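# Restock the one shelf missing an item from desk spares

## Task

Four low shelves should each carry a cardboard box, a masking tape roll and a yellow sponge on their top surface. Exactly one shelf lacks one of these items. Take the desk's spare of the missing kind and set it directly on that shelf's top surface, not resting on another object there. The remaining spares must stay on the desk. The robot must not topple or finish leaning, or the task fails. Objects must stay in place without the robot holding them at the end.

## Robot and tools

ROBOT. A wheeled base with two drive wheels (no sideways motion), a vertical column, a head that tilts, and two six-joint arms (left, right), each ending in a two-finger gripper. Folded, it measures 0.73 m long, 0.62 m wide, 1.88 m tall; its front sits 0.40 m ahead of the column. Cameras: cam_head_left, cam_head_right, cam_left_wrist, cam_right_wrist, nav_camera.

FRAMES. Base frame: origin on the floor between the drive wheels, below the column; x forward, y to the left, z up. left_hand and right_hand are reported in it; each is the point where the fingers join (fingertips 8 mm further). The hand's z axis is the finger direction (quat_wxyz maps (0,0,1) onto it), its y axis runs across the opening. Odometry frame = base frame where the scene began; base_odometry counts only wheel rotation, heading positive left, range -3.142 to 3.142.

execute_actions. Argument actions: a list with zero or one action. Empty list = just report state and pictures. An action may hold:
- base: exactly one key. translate_m: a relative drive from the current spot, metres, forward positive, -3 to 3. rotate_rad: a relative turn in place, radians, left/counter-clockwise positive, -3.2 to 3.2.
- joints: absolute targets, each keyed by joint name, only the ones you name. head_tilt_rad -0.61 to 1.308 (0 about level, positive down). left_joint1_rad and right_joint1_rad -2.879 to 2.879; joint2 0 to 3.141; joint3 0 to 3.019; joint4 -1.692 to 1.57; joint5 -1.57 to 1.57 (positive swings hand to robot's right); joint6 -2.094 to 2.094 (positive rolls clockwise seen from behind); left_gripper_m/right_gripper_m 0 to 0.093, fingertip gap in metres. Done tolerances: head 0.03; joints 1-6: 0.045, 0.14, 0.09, 0.055, 0.03, 0.035 rad; gripper 0.003 m.
- speeds: optional caps for this action only, translate_m 0.05 to 0.8 m/s, rotate_rad 0.1 to 1 rad/s (top value is the default). A base motion needing over 8.667 s is refused; no action exceeds 15 s.
Base and joint motions begin together. Unnamed joints may still drive toward earlier targets. An unknown key or out-of-range number rejects the whole call with no motion. cameras: list of names, or all; [] gives none. If a result reports a stop, any later motion, wait or finished_scene calls in that same reply are skipped.

wait: seconds 0 to 10; nothing new commanded, returns state and images. zoom_image: camera plus region [x0, y0, x1, y1] in pixels of that camera's latest full image, top-left origin, at most 504 by 504. finished_scene: scene = current scene number; irreversible, call only once the goal holds without the robot.

ARM GEOMETRY (approximate). With left_joint1_rad -1.57 (right 1.57) and joints 5 and 6 at 0, an arm moves in a vertical forward plane 0.23 m beside the column. Let a = j2 - 0.35, b = 1.05 + j2 - j3, c = b - j4 (c = 1.57 means fingers straight down). Hand is ahead by 0.12 + 0.39 sin a + 0.38 cos b + 0.25 cos c and up by 1.46 + 0.39 cos a - 0.38 sin b - 0.25 sin c (metres). Example: j2, j3, j4 = 0.93, 0.78, 0.14 gives 0.60 m ahead, 1.21 m up. Real hands tend to sit up to 5 cm lower and nearer the column (about 12 cm with heavy or distant loads); trust left_hand/right_hand (1-3 cm accuracy). Reach about 1 m from the shoulder, lowest about 0.47 m up; the floor is out of reach. Joint 1 rotates about a forward axis tilted 0.524 rad up; positive moves a hand forward and down toward the robot's left.

LOADS AND GRIPPING. Fingers point down: 3.2 kg at about 0.4 m ahead, 0.65-1.2 m up; 2 kg to 0.6 m ahead; 1 kg to 0.8 m ahead at 0.9-1.2 m; 0.3 kg to 0.6 m ahead, 0.65-1.6 m up. Up to 0.2 kg works with fingers only 0.35 rad below horizontal. Fingers are 7 cm long; outer span is opening +1 cm at tips, +5 cm at base; gripper body 10 cm wide, 7 cm thick; wrist camera protrudes 11 cm on one side. To grasp, command an opening smaller than the object; off_target is then expected. A reported gap staying 0.002 m or more above target means something is held. Tiny changes (under about 0.03 rad, 0.08 for joints 2 and 3) may not move a joint. For gentle contact, step about 0.05 rad per call from your previous target.

RESULT LINES. base_status/joint_status: done; off_target (resting away, may still push); contact_stop (base only, wheel stalled: back off 0.05 m before retrying or turning); time_out (blocked arm keeps a target near where it stopped and resumes if freed); not_followed or "joint command not followed" with a cause (safety check withheld an arm: move each joint from that first action back at least 0.05 rad, or move the other arm, or drive away); limit_stop_at_motor_heat. on_its_own: uncommanded behaviour; "held at" is a held target, not a position. wheel_motors_off 1 means wheels are cut out. turned_by_wheels vs turned_by_imu differing over about 4% and 0.05 rad means slip or collision; heading error roughly equals the gap. base_tilt in degrees (forward, right positive), about 1 degree bias; a forward drop of 0.5 during a move means leaning back: reverse 0.05 m. motor_effort lists wheel motors only, percent, peak in brackets, noisy. Joint torques and Motor temperatures are per arm in joint order.

AVOID. Arms striking or squeezing each other. Sustained arm pushing (relieve it by resending the reported joint positions; a loaded arm then sags about 1 cm per kg). Motor heat: MOTOR HOT at 85 °C, arm drops at 100 °C. Base shoving for about 3 s cuts the wheels for 2 s. Tabletops 0.30-1.20 m high can slide over the base and hit the column. Dropping, slamming or knocking objects over, and tipping the robot. Loose objects may occasionally get nudged by outside disturbances.

Each tool is called after "Emit:" by a JSON object that holds its "name" and its "arguments", one argument or row to a line.

## Session

Emit:
{"name": "execute_actions", "arguments": {
  "actions": []
}}

Scene clock: 0.00 s.
Joint torques (N m, as the arm reports them, + toward a larger angle): no reading
Motor temperatures (°C, as the motors report them): left_arm=[25 26 23 26 22 25] | right_arm=[23 25 23 25 24 24]
base_odometry: x=+0.000 y=+0.000 heading=+0.000 (m, m, rad; odometry frame)
turned_by_wheels: +0.000 (rad since the last result)
turned_by_imu: +0.000 (rad since the last result)
base_tilt: forward=-0.4 right=+0.0 (deg)
base_status: not commanded
joint_positions: head_tilt_rad=+0.886 left_joint1_rad=-1.566 left_joint2_rad=+0.865 left_joint3_rad=+0.387 left_joint4_rad=-0.949 left_joint5_rad=-0.025 left_joint6_rad=+0.075 left_gripper_m=+0.095 right_joint1_rad=+1.546 right_joint2_rad=+0.924 right_joint3_rad=+0.410 right_joint4_rad=-0.958 right_joint5_rad=+0.033 right_joint6_rad=+0.017 right_gripper_m=+0.094
joint_status: not commanded
wheel_motors_off: 0
motor_effort: left_wheel=+3 right_wheel=+0 (%)
left_hand: x=+0.1391 y=+0.2299 z=+1.2568 quat_wxyz=(+0.437, -0.037, -0.899, +0.004) (m; base frame)
right_hand: x=+0.1378 y=-0.2362 z=+1.2538 quat_wxyz=(+0.457, -0.011, -0.889, +0.025) (m; base frame)
pictures: cam_head_left, cam_head_right, cam_left_wrist, cam_right_wrist, nav_camera
Images, in order (width x height): cam_head_left 504x504, cam_head_right 504x504, cam_left_wrist 504x504, cam_right_wrist 504x504, nav_camera 504x504.

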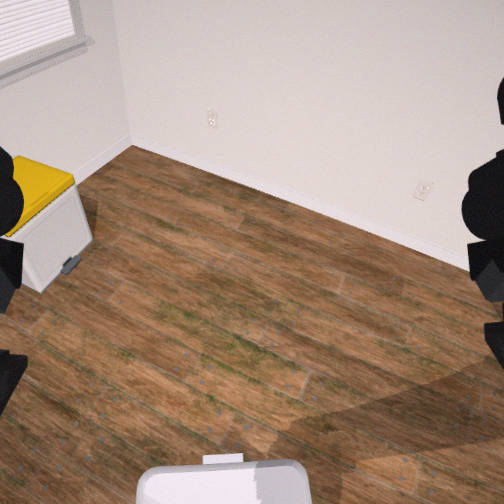

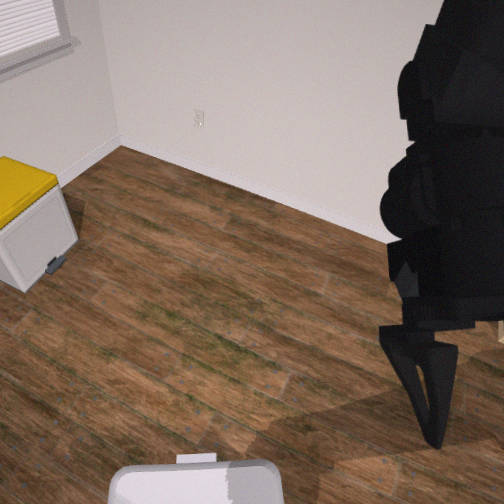

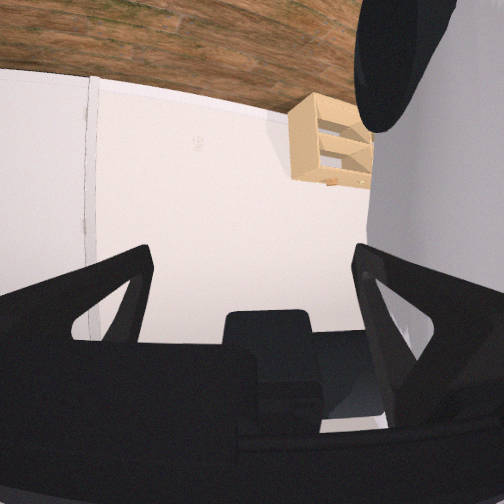

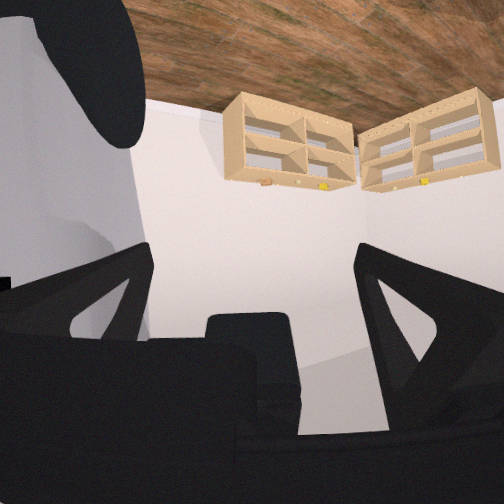

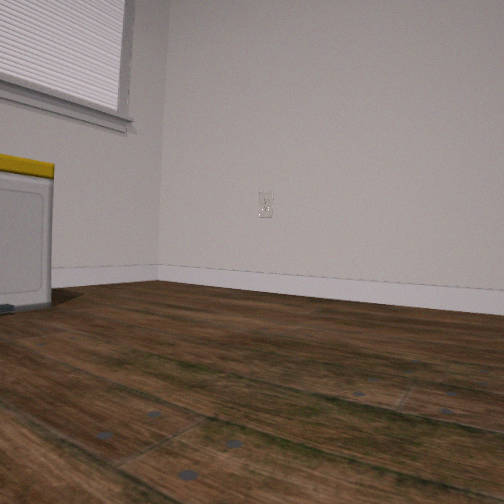

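Emit:
{"name": "zoom_image", "arguments": {
  "camera": "cam_right_wrist",
  "region": [200, 70, 504, 220]
}}

Emit:
{"name": "execute_actions", "arguments": {
  "actions": [
    {"base": {"rotate_rad": -1.5}, "joints": {"head_tilt_rad": 0.45}}
  ]
}}

Region (200, 70, 504, 220) of cam_right_wrist's 504x504 image, scaled by 1.658, with more detail than that image has; it fills the top 249 rows of this view, and the rest is white.

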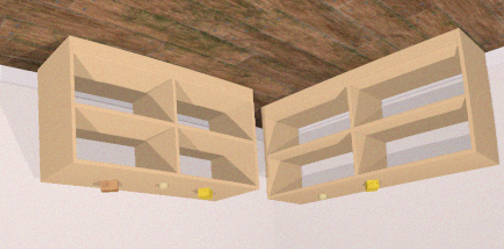

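Scene clock: 10.13 s.
Joint torques (N m, as the arm reports them, + toward a larger angle): left_arm=[-0.5  -7.82 -0.93 -1.21  0.01  0.06] | right_arm=[-0.07 -7.62 -1.18 -1.14 -0.15  0.07]
Motor temperatures (°C, as the motors report them): left_arm=[25 26 23 26 22 25] | right_arm=[23 25 23 25 24 24]
base_odometry: x=+0.000 y=+0.000 heading=-1.498 (m, m, rad; odometry frame)
turned_by_wheels: -1.498 (rad since the last result)
turned_by_imu: -1.501 (rad since the last result)
base_tilt: forward=-0.5 right=+0.1 (deg)
base_status: done
joint_positions: head_tilt_rad=+0.469 left_joint1_rad=-1.566 left_joint2_rad=+0.865 left_joint3_rad=+0.387 left_joint4_rad=-0.949 left_joint5_rad=-0.025 left_joint6_rad=+0.075 left_gripper_m=+0.095 right_joint1_rad=+1.546 right_joint2_rad=+0.924 right_joint3_rad=+0.410 right_joint4_rad=-0.958 right_joint5_rad=+0.033 right_joint6_rad=+0.017 right_gripper_m=+0.094
joint_status: all done
wheel_motors_off: 0
motor_effort: left_wheel=+6(59) right_wheel=-8(41) (%)
left_hand: x=+0.1391 y=+0.2299 z=+1.2568 quat_wxyz=(+0.437, -0.037, -0.899, +0.004) (m; base frame)
right_hand: x=+0.1378 y=-0.2362 z=+1.2538 quat_wxyz=(+0.457, -0.011, -0.889, +0.025) (m; base frame)
pictures: cam_head_left, cam_head_right, cam_left_wrist, cam_right_wrist, nav_camera
Images, in order (width x height): cam_head_left 504x504, cam_head_right 504x504, cam_left_wrist 504x504, cam_right_wrist 504x504, nav_camera 504x504.

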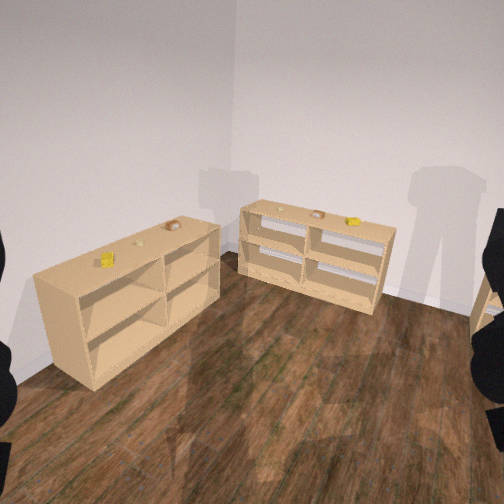

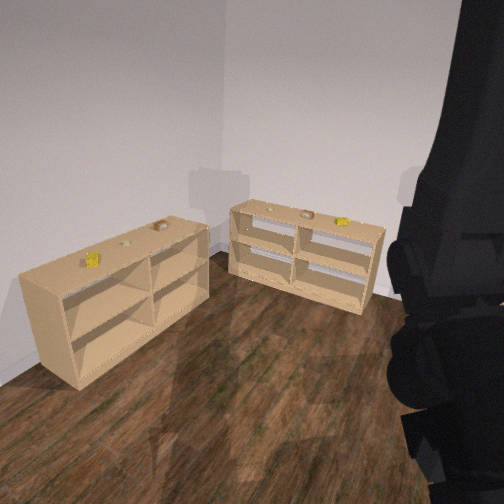

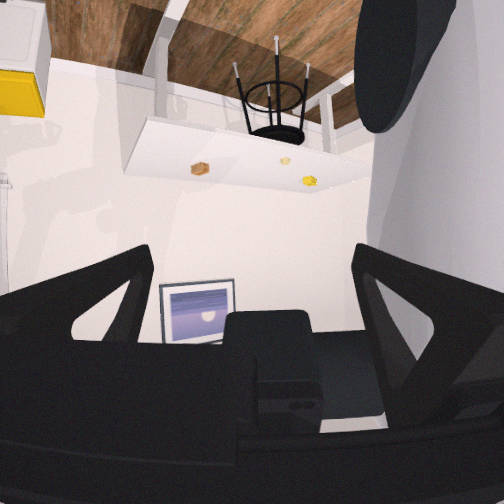

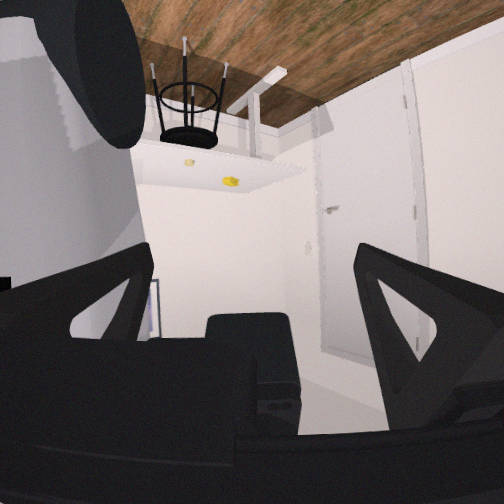

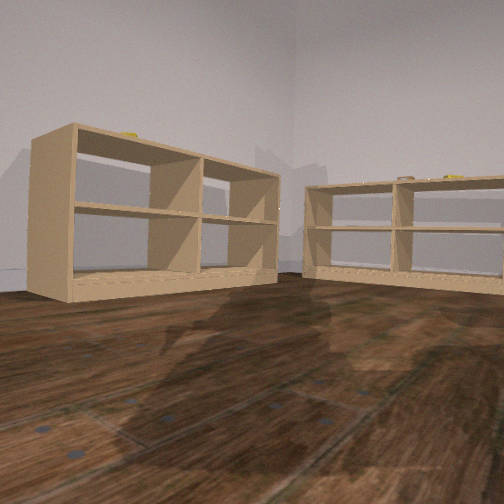

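Emit:
{"name": "execute_actions", "arguments": {
  "actions": [
    {"base": {"rotate_rad": -1.0}}
  ]
}}

Scene clock: 22.17 s.
Joint torques (N m, as the arm reports them, + toward a larger angle): left_arm=[-0.55 -7.79 -0.88 -1.21  0.01  0.06] | right_arm=[-0.23 -7.73 -1.16 -1.14 -0.15  0.06]
Motor temperatures (°C, as the motors report them): left_arm=[25 26 23 26 22 25] | right_arm=[23 25 23 25 24 24]
base_odometry: x=+0.000 y=+0.000 heading=-2.497 (m, m, rad; odometry frame)
turned_by_wheels: -0.998 (rad since the last result)
turned_by_imu: -1.001 (rad since the last result)
base_tilt: forward=-0.3 right=+0.1 (deg)
base_status: done
joint_positions: head_tilt_rad=+0.469 left_joint1_rad=-1.566 left_joint2_rad=+0.865 left_joint3_rad=+0.387 left_joint4_rad=-0.949 left_joint5_rad=-0.025 left_joint6_rad=+0.075 left_gripper_m=+0.095 right_joint1_rad=+1.546 right_joint2_rad=+0.924 right_joint3_rad=+0.410 right_joint4_rad=-0.958 right_joint5_rad=+0.033 right_joint6_rad=+0.017 right_gripper_m=+0.094
joint_status: not commanded
wheel_motors_off: 0
motor_effort: left_wheel=+6(29) right_wheel=-7(33) (%)
left_hand: x=+0.1391 y=+0.2299 z=+1.2568 quat_wxyz=(+0.437, -0.037, -0.899, +0.004) (m; base frame)
right_hand: x=+0.1378 y=-0.2362 z=+1.2538 quat_wxyz=(+0.457, -0.011, -0.889, +0.025) (m; base frame)
pictures: cam_head_left, cam_head_right, cam_left_wrist, cam_right_wrist, nav_camera
Images, in order (width x height): cam_head_left 504x504, cam_head_right 504x504, cam_left_wrist 504x504, cam_right_wrist 504x504, nav_camera 504x504.

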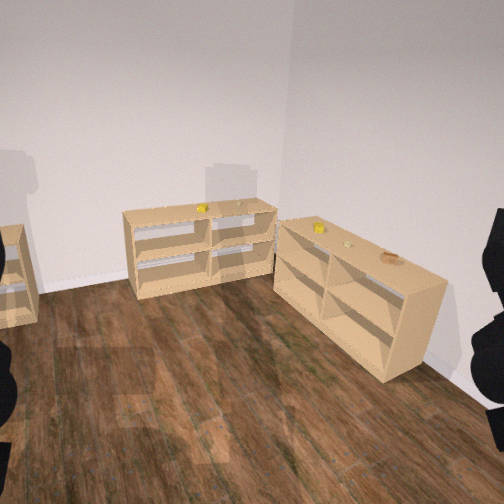

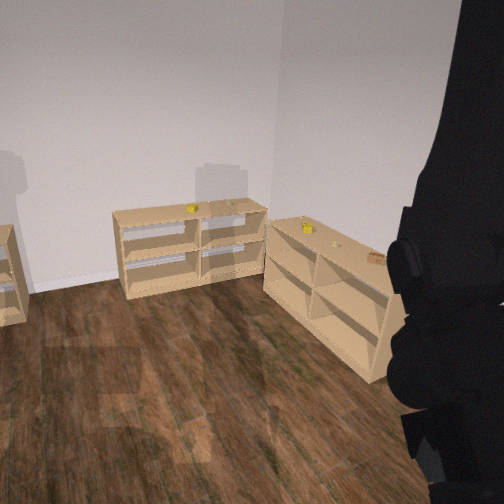

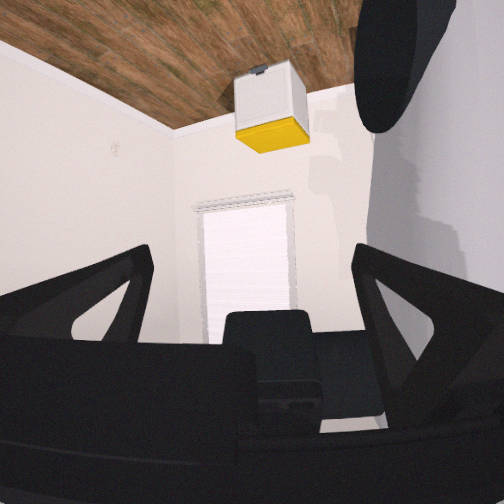

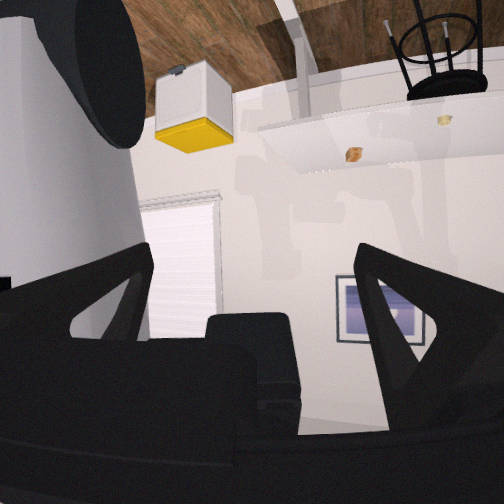

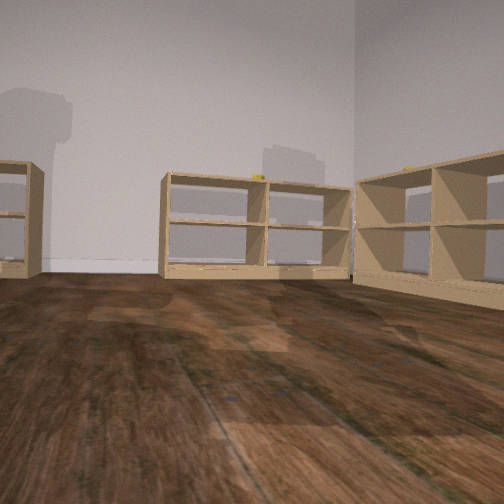

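Emit:
{"name": "zoom_image", "arguments": {
  "camera": "cam_head_left",
  "region": [110, 180, 450, 310]
}}

Region (110, 180, 450, 310) of cam_head_left's 504x504 image, scaled by 1.482, with more detail than that image has; it fills the top 193 rows of this view, and the rest is white.

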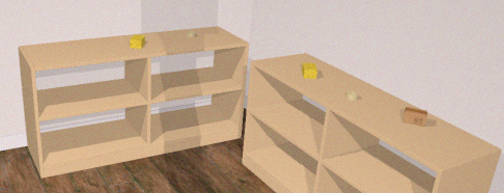

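Emit:
{"name": "execute_actions", "arguments": {
  "actions": [
    {"base": {"rotate_rad": -2.7}, "joints": {"head_tilt_rad": 0.6}}
  ]
}}

Scene clock: 40.73 s.
Joint torques (N m, as the arm reports them, + toward a larger angle): left_arm=[-0.48 -7.77 -0.97 -1.18  0.02  0.05] | right_arm=[-0.25 -7.61 -1.21 -1.16 -0.15  0.06]
Motor temperatures (°C, as the motors report them): left_arm=[25 27 23 26 22 25] | right_arm=[23 25 23 25 24 24]
base_odometry: x=+0.000 y=+0.000 heading=+1.088 (m, m, rad; odometry frame)
turned_by_wheels: -2.698 (rad since the last result)
turned_by_imu: -2.707 (rad since the last result)
base_tilt: forward=-0.4 right=+0.2 (deg)
base_status: done
joint_positions: head_tilt_rad=+0.603 left_joint1_rad=-1.566 left_joint2_rad=+0.865 left_joint3_rad=+0.387 left_joint4_rad=-0.949 left_joint5_rad=-0.025 left_joint6_rad=+0.075 left_gripper_m=+0.095 right_joint1_rad=+1.546 right_joint2_rad=+0.924 right_joint3_rad=+0.410 right_joint4_rad=-0.958 right_joint5_rad=+0.033 right_joint6_rad=+0.017 right_gripper_m=+0.094
joint_status: all done
wheel_motors_off: 0
motor_effort: left_wheel=+6(28) right_wheel=-8(34) (%)
left_hand: x=+0.1391 y=+0.2299 z=+1.2568 quat_wxyz=(+0.437, -0.037, -0.899, +0.004) (m; base frame)
right_hand: x=+0.1378 y=-0.2362 z=+1.2538 quat_wxyz=(+0.457, -0.011, -0.889, +0.025) (m; base frame)
pictures: cam_head_left, cam_head_right, cam_left_wrist, cam_right_wrist, nav_camera
Images, in order (width x height): cam_head_left 504x504, cam_head_right 504x504, cam_left_wrist 504x504, cam_right_wrist 504x504, nav_camera 504x504.

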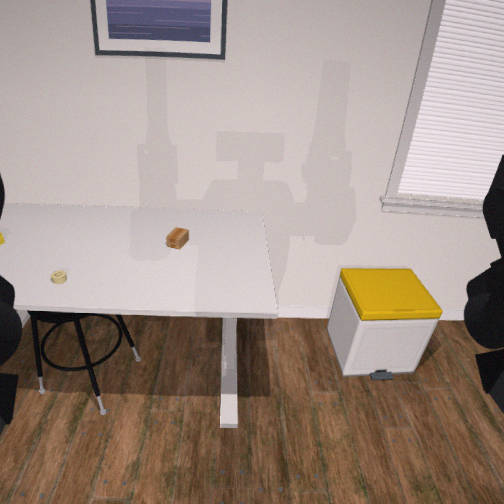

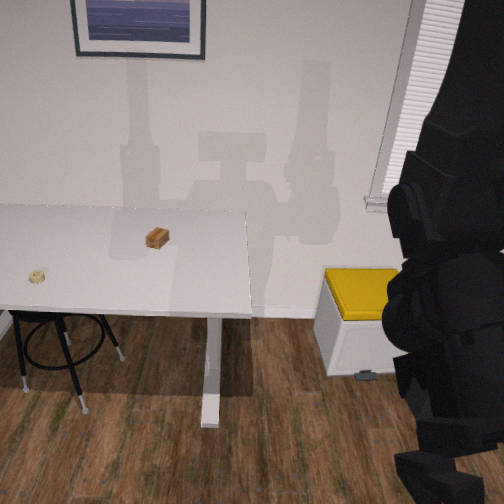

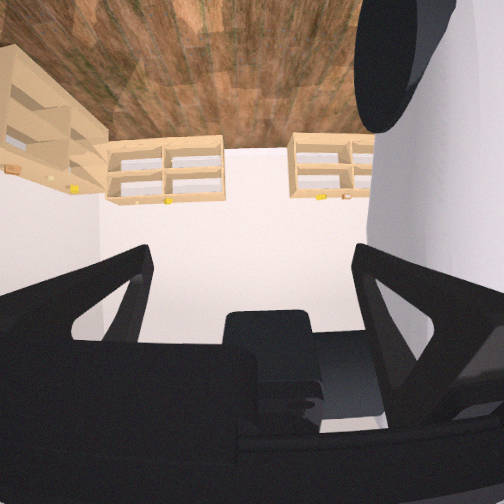

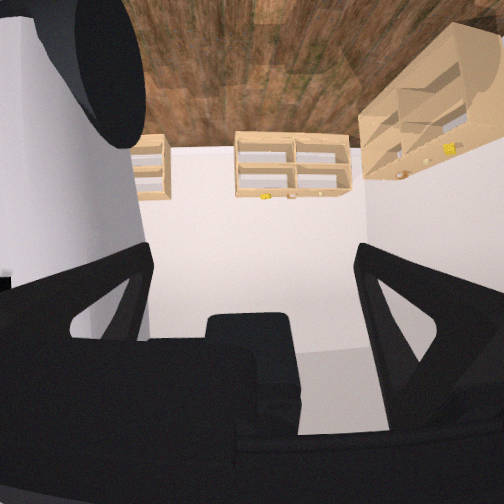

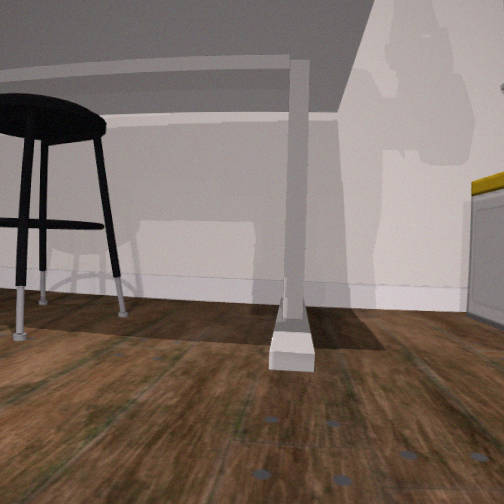

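Emit:
{"name": "zoom_image", "arguments": {
  "camera": "cam_head_left",
  "region": [140, 200, 220, 280]
}}

Emit:
{"name": "zoom_image", "arguments": {
  "camera": "cam_head_right",
  "region": [120, 200, 200, 280]
}}

Region (140, 200, 220, 280) of cam_head_left's 504x504 image, scaled by 6.300, with more detail than that image has.

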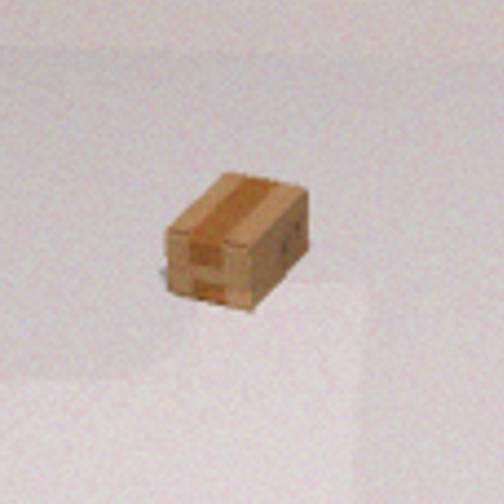

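Region (120, 200, 200, 280) of cam_head_right's 504x504 image, scaled by 6.300, with more detail than that image has.

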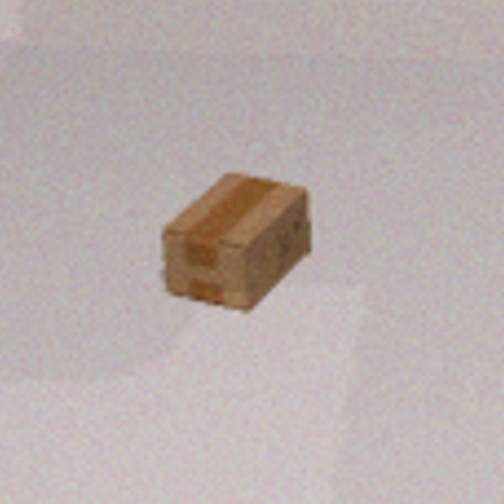

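Emit:
{"name": "execute_actions", "arguments": {
  "actions": [
    {"base": {"rotate_rad": 0.62}}
  ],
  "cameras": ["cam_head_left", "nav_camera"]
}}

Emit:
{"name": "execute_actions", "arguments": {
  "actions": [
    {"base": {"translate_m": 0.7}, "joints": {"head_tilt_rad": 0.8}}
  ],
  "cameras": ["cam_head_left", "nav_camera"]
}}

Scene clock: 123.60 s.
Joint torques (N m, as the arm reports them, + toward a larger angle): left_arm=[-0.46 -7.75 -0.91 -1.21  0.01  0.05] | right_arm=[-0.27 -7.58 -1.17 -1.16 -0.15  0.07]
Motor temperatures (°C, as the motors report them): left_arm=[25 27 23 26 22 25] | right_arm=[23 26 23 25 24 24]
base_odometry: x=+0.000 y=+0.000 heading=+1.705 (m, m, rad; odometry frame)
turned_by_wheels: +0.617 (rad since the last result)
turned_by_imu: +0.621 (rad since the last result)
base_tilt: forward=-0.5 right=+0.1 (deg)
base_status: done
joint_positions: head_tilt_rad=+0.604 left_joint1_rad=-1.566 left_joint2_rad=+0.865 left_joint3_rad=+0.387 left_joint4_rad=-0.949 left_joint5_rad=-0.025 left_joint6_rad=+0.075 left_gripper_m=+0.095 right_joint1_rad=+1.546 right_joint2_rad=+0.924 right_joint3_rad=+0.410 right_joint4_rad=-0.958 right_joint5_rad=+0.033 right_joint6_rad=+0.017 right_gripper_m=+0.094
joint_status: not commanded
wheel_motors_off: 0
motor_effort: left_wheel=-2(26) right_wheel=+3(43) (%)
left_hand: x=+0.1391 y=+0.2299 z=+1.2568 quat_wxyz=(+0.437, -0.037, -0.899, +0.004) (m; base frame)
right_hand: x=+0.1378 y=-0.2362 z=+1.2538 quat_wxyz=(+0.457, -0.011, -0.889, +0.025) (m; base frame)
pictures: cam_head_left, nav_camera
Images, in order (width x height): cam_head_left 504x504, nav_camera 504x504.

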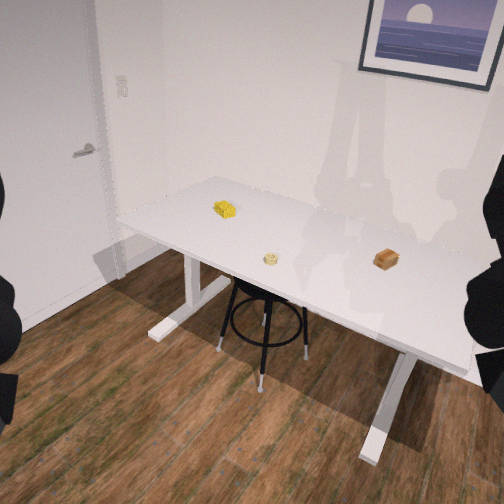

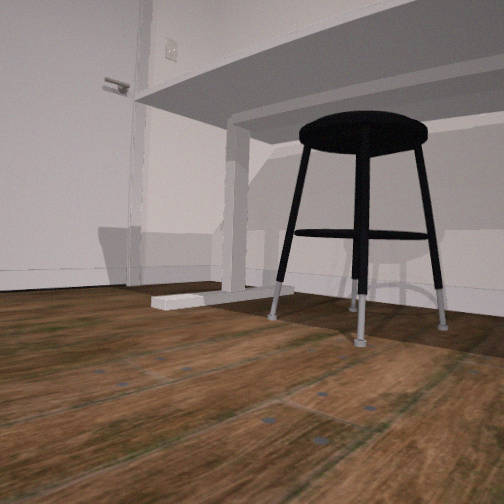

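Scene clock: 126.30 s.
Joint torques (N m, as the arm reports them, + toward a larger angle): left_arm=[-0.44 -7.64 -0.99 -1.19  0.01  0.05] | right_arm=[-0.21 -7.83 -1.22 -1.15 -0.15  0.07]
Motor temperatures (°C, as the motors report them): left_arm=[25 27 23 26 22 25] | right_arm=[23 26 23 25 24 24]
base_odometry: x=-0.093 y=+0.694 heading=+1.703 (m, m, rad; odometry frame)
turned_by_wheels: -0.001 (rad since the last result)
turned_by_imu: -0.001 (rad since the last result)
base_tilt: forward=-0.4 right=+0.1 (deg)
base_status: done
joint_positions: head_tilt_rad=+0.803 left_joint1_rad=-1.566 left_joint2_rad=+0.864 left_joint3_rad=+0.389 left_joint4_rad=-0.949 left_joint5_rad=-0.025 left_joint6_rad=+0.075 left_gripper_m=+0.095 right_joint1_rad=+1.546 right_joint2_rad=+0.924 right_joint3_rad=+0.411 right_joint4_rad=-0.958 right_joint5_rad=+0.033 right_joint6_rad=+0.017 right_gripper_m=+0.094
joint_status: all done
wheel_motors_off: 0
motor_effort: left_wheel=-1(59) right_wheel=+2(92) (%)
left_hand: x=+0.1401 y=+0.2299 z=+1.2565 quat_wxyz=(+0.436, -0.037, -0.899, +0.004) (m; base frame)
right_hand: x=+0.1386 y=-0.2362 z=+1.2535 quat_wxyz=(+0.456, -0.011, -0.889, +0.025) (m; base frame)
pictures: cam_head_left, nav_camera
Images, in order (width x height): cam_head_left 504x504, nav_camera 504x504.

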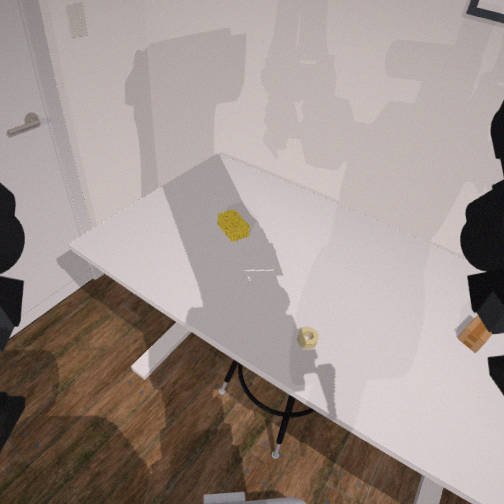

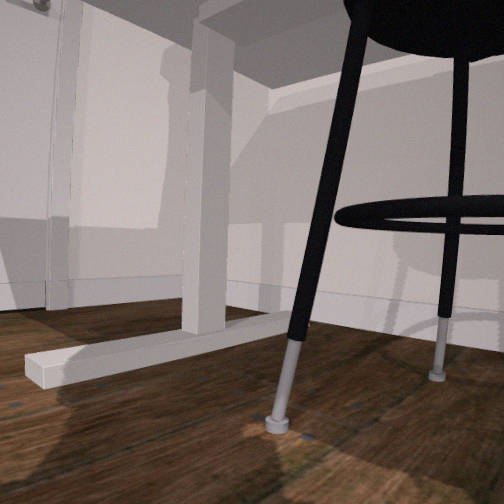

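Emit:
{"name": "execute_actions", "arguments": {
  "actions": [
    {"base": {"rotate_rad": -1.07}, "joints": {"head_tilt_rad": 0.95, "left_joint1_rad": -1.57, "left_joint2_rad": 1.62, "left_joint3_rad": 1.6, "left_joint4_rad": -0.36, "left_joint5_rad": 0, "left_joint6_rad": 0, "left_gripper_m": 0.093}}
  ]
}}

Scene clock: 148.73 s.
Joint torques (N m, as the arm reports them, + toward a larger angle): left_arm=[ -0.4  -20.42   3.96   0.52   0.16  -0.04] | right_arm=[-0.19 -7.66 -1.27 -1.15 -0.14  0.08]
Motor temperatures (°C, as the motors report them): left_arm=[25 28 24 26 22 25] | right_arm=[23 26 23 25 24 24]
base_odometry: x=-0.093 y=+0.694 heading=+0.634 (m, m, rad; odometry frame)
turned_by_wheels: -1.069 (rad since the last result)
turned_by_imu: -1.066 (rad since the last result)
base_tilt: forward=-0.4 right=+0.2 (deg)
base_status: done
joint_positions: head_tilt_rad=+0.950 left_joint1_rad=-1.573 left_joint2_rad=+1.608 left_joint3_rad=+1.604 left_joint4_rad=-0.359 left_joint5_rad=-0.003 left_joint6_rad=+0.010 left_gripper_m=+0.093 right_joint1_rad=+1.546 right_joint2_rad=+0.924 right_joint3_rad=+0.411 right_joint4_rad=-0.958 right_joint5_rad=+0.033 right_joint6_rad=+0.017 right_gripper_m=+0.094
joint_status: all done
wheel_motors_off: 0
motor_effort: left_wheel=+7(52) right_wheel=-8(82) (%)
left_hand: x=+0.7197 y=+0.2232 z=+0.9990 quat_wxyz=(-0.081, -0.006, -0.997, -0.001) (m; base frame)
right_hand: x=+0.1386 y=-0.2362 z=+1.2535 quat_wxyz=(+0.456, -0.011, -0.889, +0.025) (m; base frame)
pictures: cam_head_left, cam_head_right, cam_left_wrist, cam_right_wrist, nav_camera
Images, in order (width x height): cam_head_left 504x504, cam_head_right 504x504, cam_left_wrist 504x504, cam_right_wrist 504x504, nav_camera 504x504.

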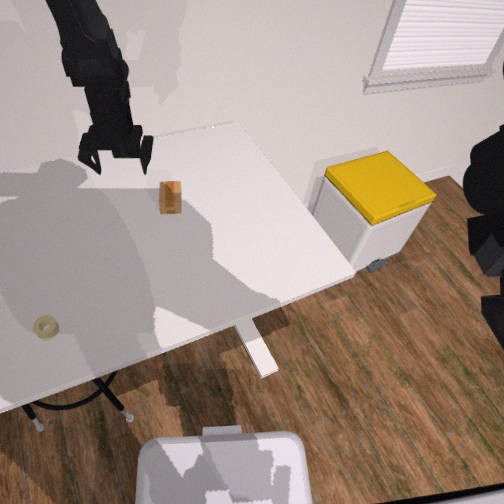

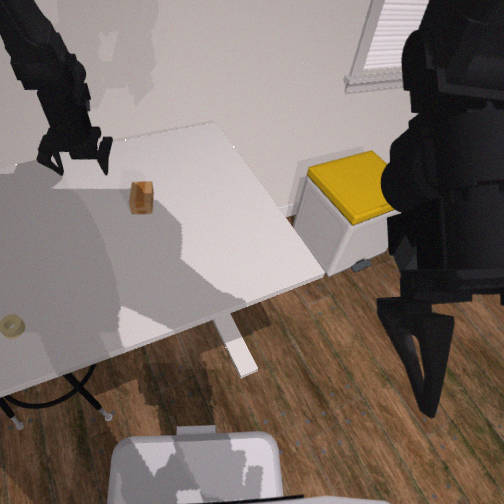

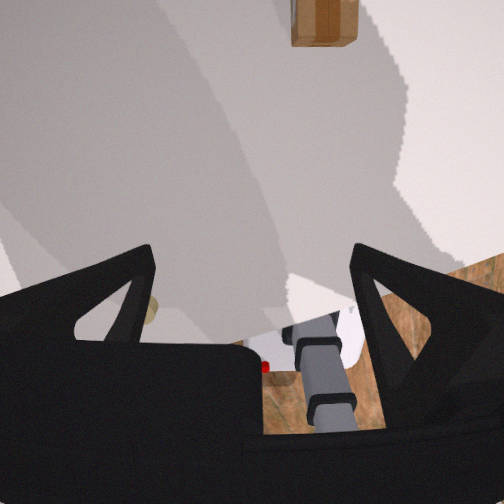

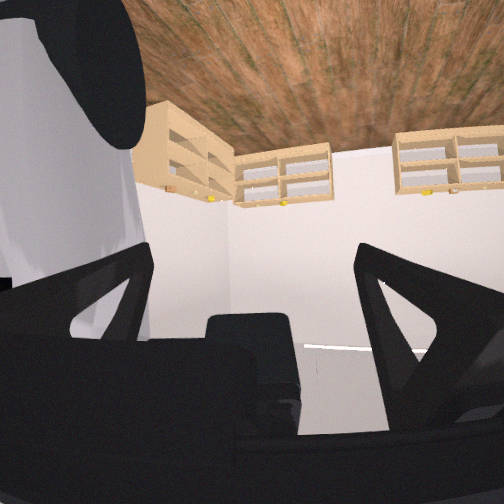

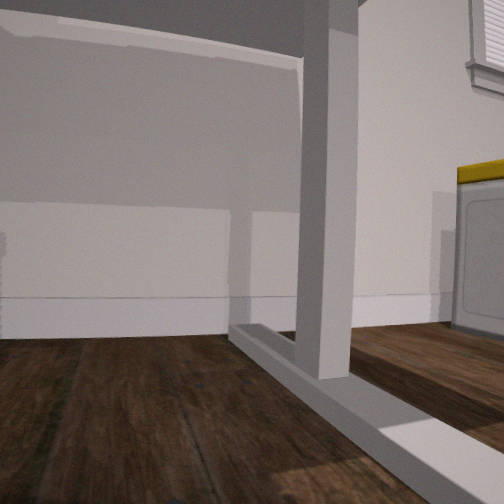

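Emit:
{"name": "zoom_image", "arguments": {
  "camera": "cam_head_left",
  "region": [70, 120, 210, 260]
}}

Emit:
{"name": "zoom_image", "arguments": {
  "camera": "cam_head_right",
  "region": [30, 120, 170, 260]
}}

Region (70, 120, 210, 260) of cam_head_left's 504x504 image, scaled by 3.600, with more detail than that image has.

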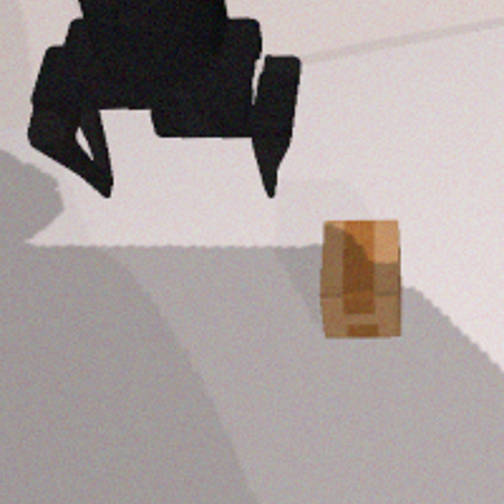

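Region (30, 120, 170, 260) of cam_head_right's 504x504 image, scaled by 3.600, with more detail than that image has.

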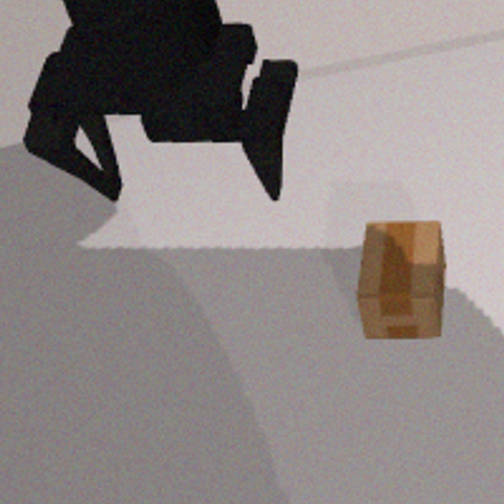

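Emit:
{"name": "execute_actions", "arguments": {
  "actions": [
    {"base": {"translate_m": 0.1}, "joints": {"left_joint1_rad": -1.655, "left_joint2_rad": 1.98, "left_joint3_rad": 2.1, "left_joint4_rad": -0.44}, "speeds": {"translate_m": 0.2}}
  ],
  "cameras": ["cam_head_left", "cam_head_right", "cam_left_wrist", "nav_camera"]
}}

Scene clock: 214.67 s.
Joint torques (N m, as the arm reports them, + toward a larger angle): left_arm=[ -1.69 -22.77   6.77   0.52   0.19  -0.03] | right_arm=[-0.11 -7.52 -1.23 -1.15 -0.15  0.07]
Motor temperatures (°C, as the motors report them): left_arm=[25 36 25 26 22 25] | right_arm=[23 26 23 25 24 24]
base_odometry: x=-0.012 y=+0.753 heading=+0.632 (m, m, rad; odometry frame)
turned_by_wheels: -0.002 (rad since the last result)
turned_by_imu: -0.001 (rad since the last result)
base_tilt: forward=-0.4 right=+0.2 (deg)
base_status: done
joint_positions: head_tilt_rad=+0.951 left_joint1_rad=-1.663 left_joint2_rad=+1.973 left_joint3_rad=+2.078 left_joint4_rad=-0.436 left_joint5_rad=-0.002 left_joint6_rad=+0.010 left_gripper_m=+0.093 right_joint1_rad=+1.546 right_joint2_rad=+0.924 right_joint3_rad=+0.411 right_joint4_rad=-0.958 right_joint5_rad=+0.033 right_joint6_rad=+0.017 right_gripper_m=+0.094
joint_status: all done
wheel_motors_off: 0
motor_effort: left_wheel=+0(69) right_wheel=+2(79) (%)
left_hand: x=+0.7774 y=+0.1471 z=+0.8871 quat_wxyz=(-0.096, -0.024, -0.994, +0.040) (m; base frame)
right_hand: x=+0.1384 y=-0.2362 z=+1.2535 quat_wxyz=(+0.456, -0.011, -0.889, +0.025) (m; base frame)
pictures: cam_head_left, cam_head_right, cam_left_wrist, nav_camera
Images, in order (width x height): cam_head_left 504x504, cam_head_right 504x504, cam_left_wrist 504x504, nav_camera 504x504.

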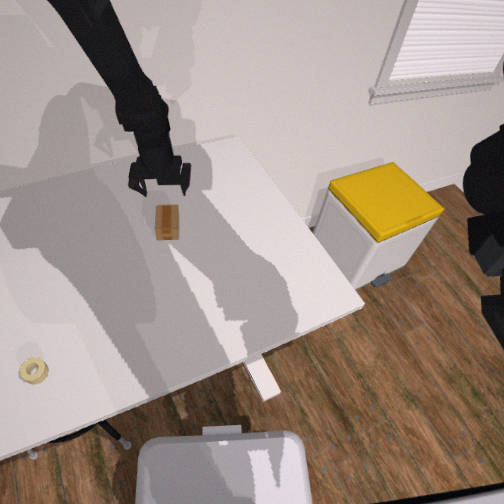

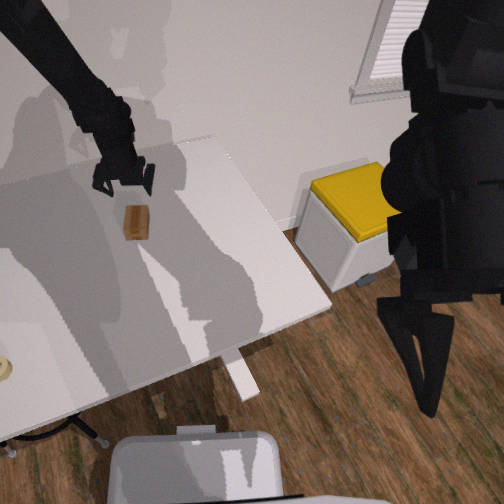

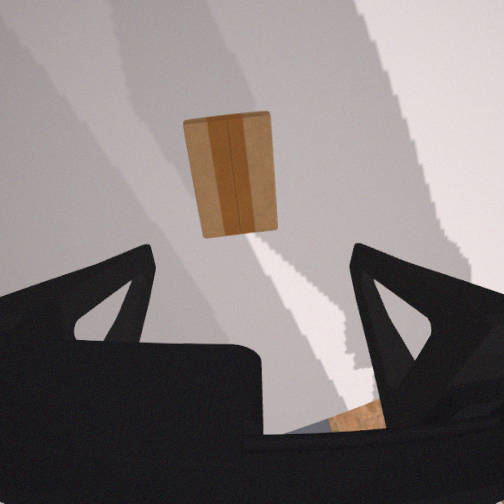

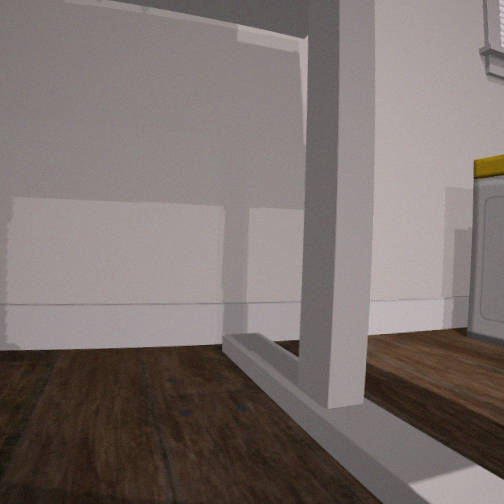

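Emit:
{"name": "zoom_image", "arguments": {
  "camera": "cam_head_left",
  "region": [110, 150, 220, 260]
}}

Emit:
{"name": "zoom_image", "arguments": {
  "camera": "cam_head_right",
  "region": [75, 150, 185, 260]
}}

Region (110, 150, 220, 260) of cam_head_left's 504x504 image, scaled by 4.582, with more detail than that image has.

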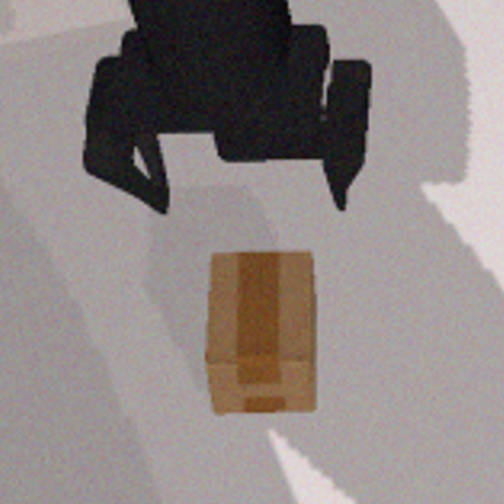

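Region (75, 150, 185, 260) of cam_head_right's 504x504 image, scaled by 4.582, with more detail than that image has.

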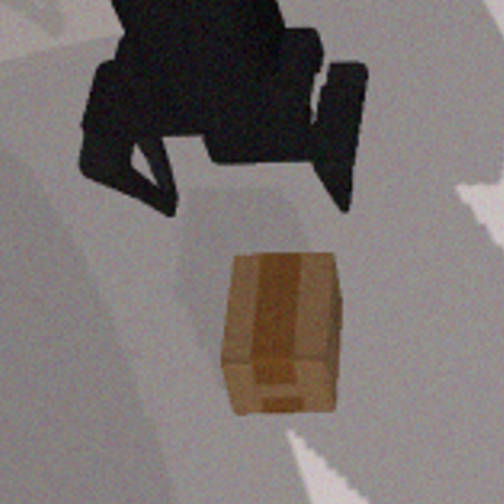

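Emit:
{"name": "execute_actions", "arguments": {
  "actions": [
    {"joints": {"left_joint1_rad": -1.628, "left_joint2_rad": 2.19, "left_joint3_rad": 2.37, "left_joint4_rad": -0.51, "left_joint6_rad": -0.07}}
  ],
  "cameras": ["cam_head_left", "cam_left_wrist"]
}}

Scene clock: 247.37 s.
Joint torques (N m, as the arm reports them, + toward a larger angle): left_arm=[ -1.79 -23.49   7.91   0.41   0.16  -0.05] | right_arm=[-0.33 -7.59 -1.21 -1.15 -0.15  0.08]
Motor temperatures (°C, as the motors report them): left_arm=[25 39 27 26 22 25] | right_arm=[23 26 23 25 24 24]
base_odometry: x=-0.012 y=+0.753 heading=+0.632 (m, m, rad; odometry frame)
turned_by_wheels: +0.000 (rad since the last result)
turned_by_imu: +0.001 (rad since the last result)
base_tilt: forward=-0.4 right=+0.1 (deg)
base_status: not commanded
joint_positions: head_tilt_rad=+0.951 left_joint1_rad=-1.629 left_joint2_rad=+2.201 left_joint3_rad=+2.336 left_joint4_rad=-0.507 left_joint5_rad=-0.002 left_joint6_rad=-0.058 left_gripper_m=+0.093 right_joint1_rad=+1.546 right_joint2_rad=+0.924 right_joint3_rad=+0.411 right_joint4_rad=-0.958 right_joint5_rad=+0.033 right_joint6_rad=+0.017 right_gripper_m=+0.094
joint_status: all done
wheel_motors_off: 0
motor_effort: left_wheel=-1(2) right_wheel=+3(3) (%)
left_hand: x=+0.7633 y=+0.1717 z=+0.8046 quat_wxyz=(-0.075, +0.016, -0.997, +0.028) (m; base frame)
right_hand: x=+0.1384 y=-0.2362 z=+1.2535 quat_wxyz=(+0.456, -0.011, -0.889, +0.025) (m; base frame)
pictures: cam_head_left, cam_left_wrist
Images, in order (width x height): cam_head_left 504x504, cam_left_wrist 504x504.

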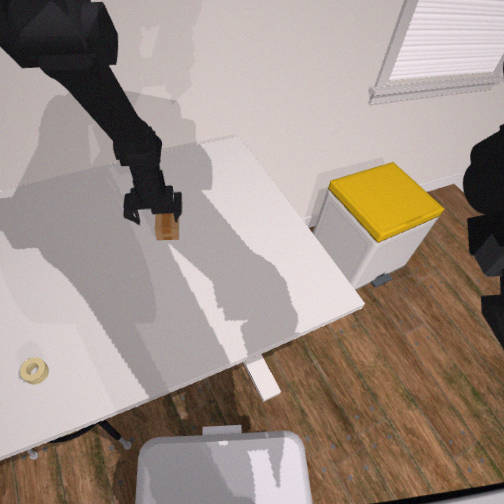

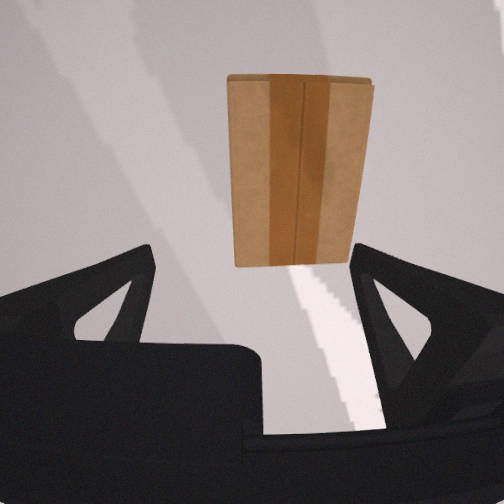

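Emit:
{"name": "execute_actions", "arguments": {
  "actions": [
    {"joints": {"left_joint1_rad": -1.657, "left_joint4_rad": -0.39}}
  ],
  "cameras": ["cam_head_left", "cam_left_wrist"]
}}

Scene clock: 270.50 s.
Joint torques (N m, as the arm reports them, + toward a larger angle): left_arm=[ -2.8  -23.78   7.94   0.99   0.18  -0.05] | right_arm=[-0.17 -7.66 -1.24 -1.18 -0.15  0.06]
Motor temperatures (°C, as the motors report them): left_arm=[25 41 29 26 22 25] | right_arm=[23 26 23 25 24 24]
base_odometry: x=-0.012 y=+0.753 heading=+0.632 (m, m, rad; odometry frame)
turned_by_wheels: +0.000 (rad since the last result)
turned_by_imu: +0.001 (rad since the last result)
base_tilt: forward=-0.4 right=+0.2 (deg)
base_status: not commanded
joint_positions: head_tilt_rad=+0.951 left_joint1_rad=-1.653 left_joint2_rad=+2.199 left_joint3_rad=+2.336 left_joint4_rad=-0.398 left_joint5_rad=-0.002 left_joint6_rad=-0.058 left_gripper_m=+0.093 right_joint1_rad=+1.546 right_joint2_rad=+0.924 right_joint3_rad=+0.411 right_joint4_rad=-0.958 right_joint5_rad=+0.033 right_joint6_rad=+0.017 right_gripper_m=+0.094
joint_status: all done
wheel_motors_off: 0
motor_effort: left_wheel=-1(1) right_wheel=+3(3) (%)
left_hand: x=+0.7901 y=+0.1496 z=+0.8126 quat_wxyz=(-0.130, +0.013, -0.991, +0.041) (m; base frame)
right_hand: x=+0.1384 y=-0.2362 z=+1.2535 quat_wxyz=(+0.456, -0.011, -0.889, +0.025) (m; base frame)
pictures: cam_head_left, cam_left_wrist
Images, in order (width x height): cam_head_left 504x504, cam_left_wrist 504x504.

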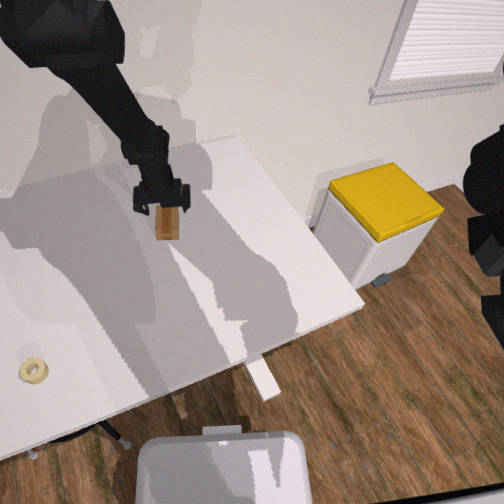

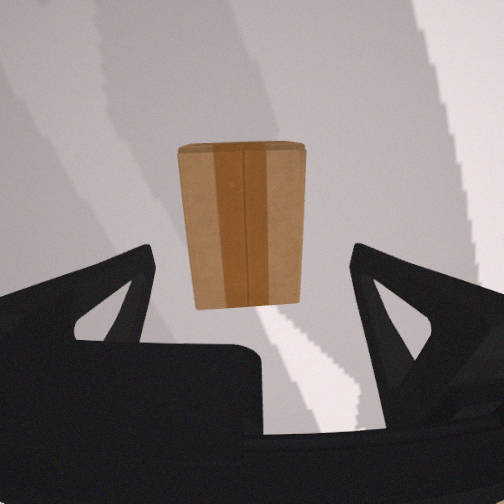

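Emit:
{"name": "execute_actions", "arguments": {
  "actions": [
    {"joints": {"left_joint2_rad": 2.32, "left_joint3_rad": 2.47, "left_joint4_rad": -0.28}}
  ],
  "cameras": ["cam_head_left", "cam_left_wrist"]
}}

Scene clock: 293.30 s.
Joint torques (N m, as the arm reports them, + toward a larger angle): left_arm=[ -2.78 -22.79   7.07   0.98   0.18  -0.05] | right_arm=[-0.13 -7.6  -1.24 -1.13 -0.14  0.07]
Motor temperatures (°C, as the motors report them): left_arm=[25 43 29 26 22 25] | right_arm=[23 27 23 25 24 24]
base_odometry: x=-0.012 y=+0.753 heading=+0.632 (m, m, rad; odometry frame)
turned_by_wheels: +0.000 (rad since the last result)
turned_by_imu: +0.001 (rad since the last result)
base_tilt: forward=-0.4 right=+0.1 (deg)
base_status: not commanded
joint_positions: head_tilt_rad=+0.951 left_joint1_rad=-1.653 left_joint2_rad=+2.324 left_joint3_rad=+2.449 left_joint4_rad=-0.284 left_joint5_rad=-0.002 left_joint6_rad=-0.058 left_gripper_m=+0.093 right_joint1_rad=+1.546 right_joint2_rad=+0.924 right_joint3_rad=+0.411 right_joint4_rad=-0.958 right_joint5_rad=+0.033 right_joint6_rad=+0.017 right_gripper_m=+0.094
joint_status: all done
wheel_motors_off: 0
motor_effort: left_wheel=-1(3) right_wheel=+3(3) (%)
left_hand: x=+0.7942 y=+0.1466 z=+0.7726 quat_wxyz=(-0.180, +0.015, -0.983, +0.043) (m; base frame)
right_hand: x=+0.1384 y=-0.2362 z=+1.2535 quat_wxyz=(+0.456, -0.011, -0.889, +0.025) (m; base frame)
pictures: cam_head_left, cam_left_wrist
Images, in order (width x height): cam_head_left 504x504, cam_left_wrist 504x504.

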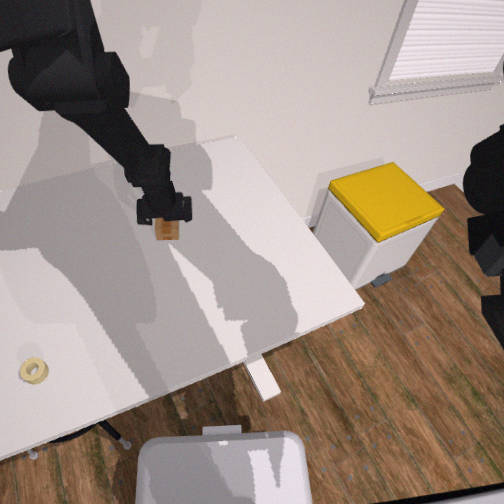

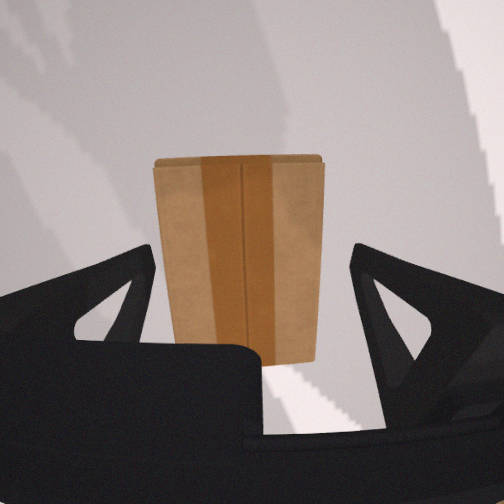

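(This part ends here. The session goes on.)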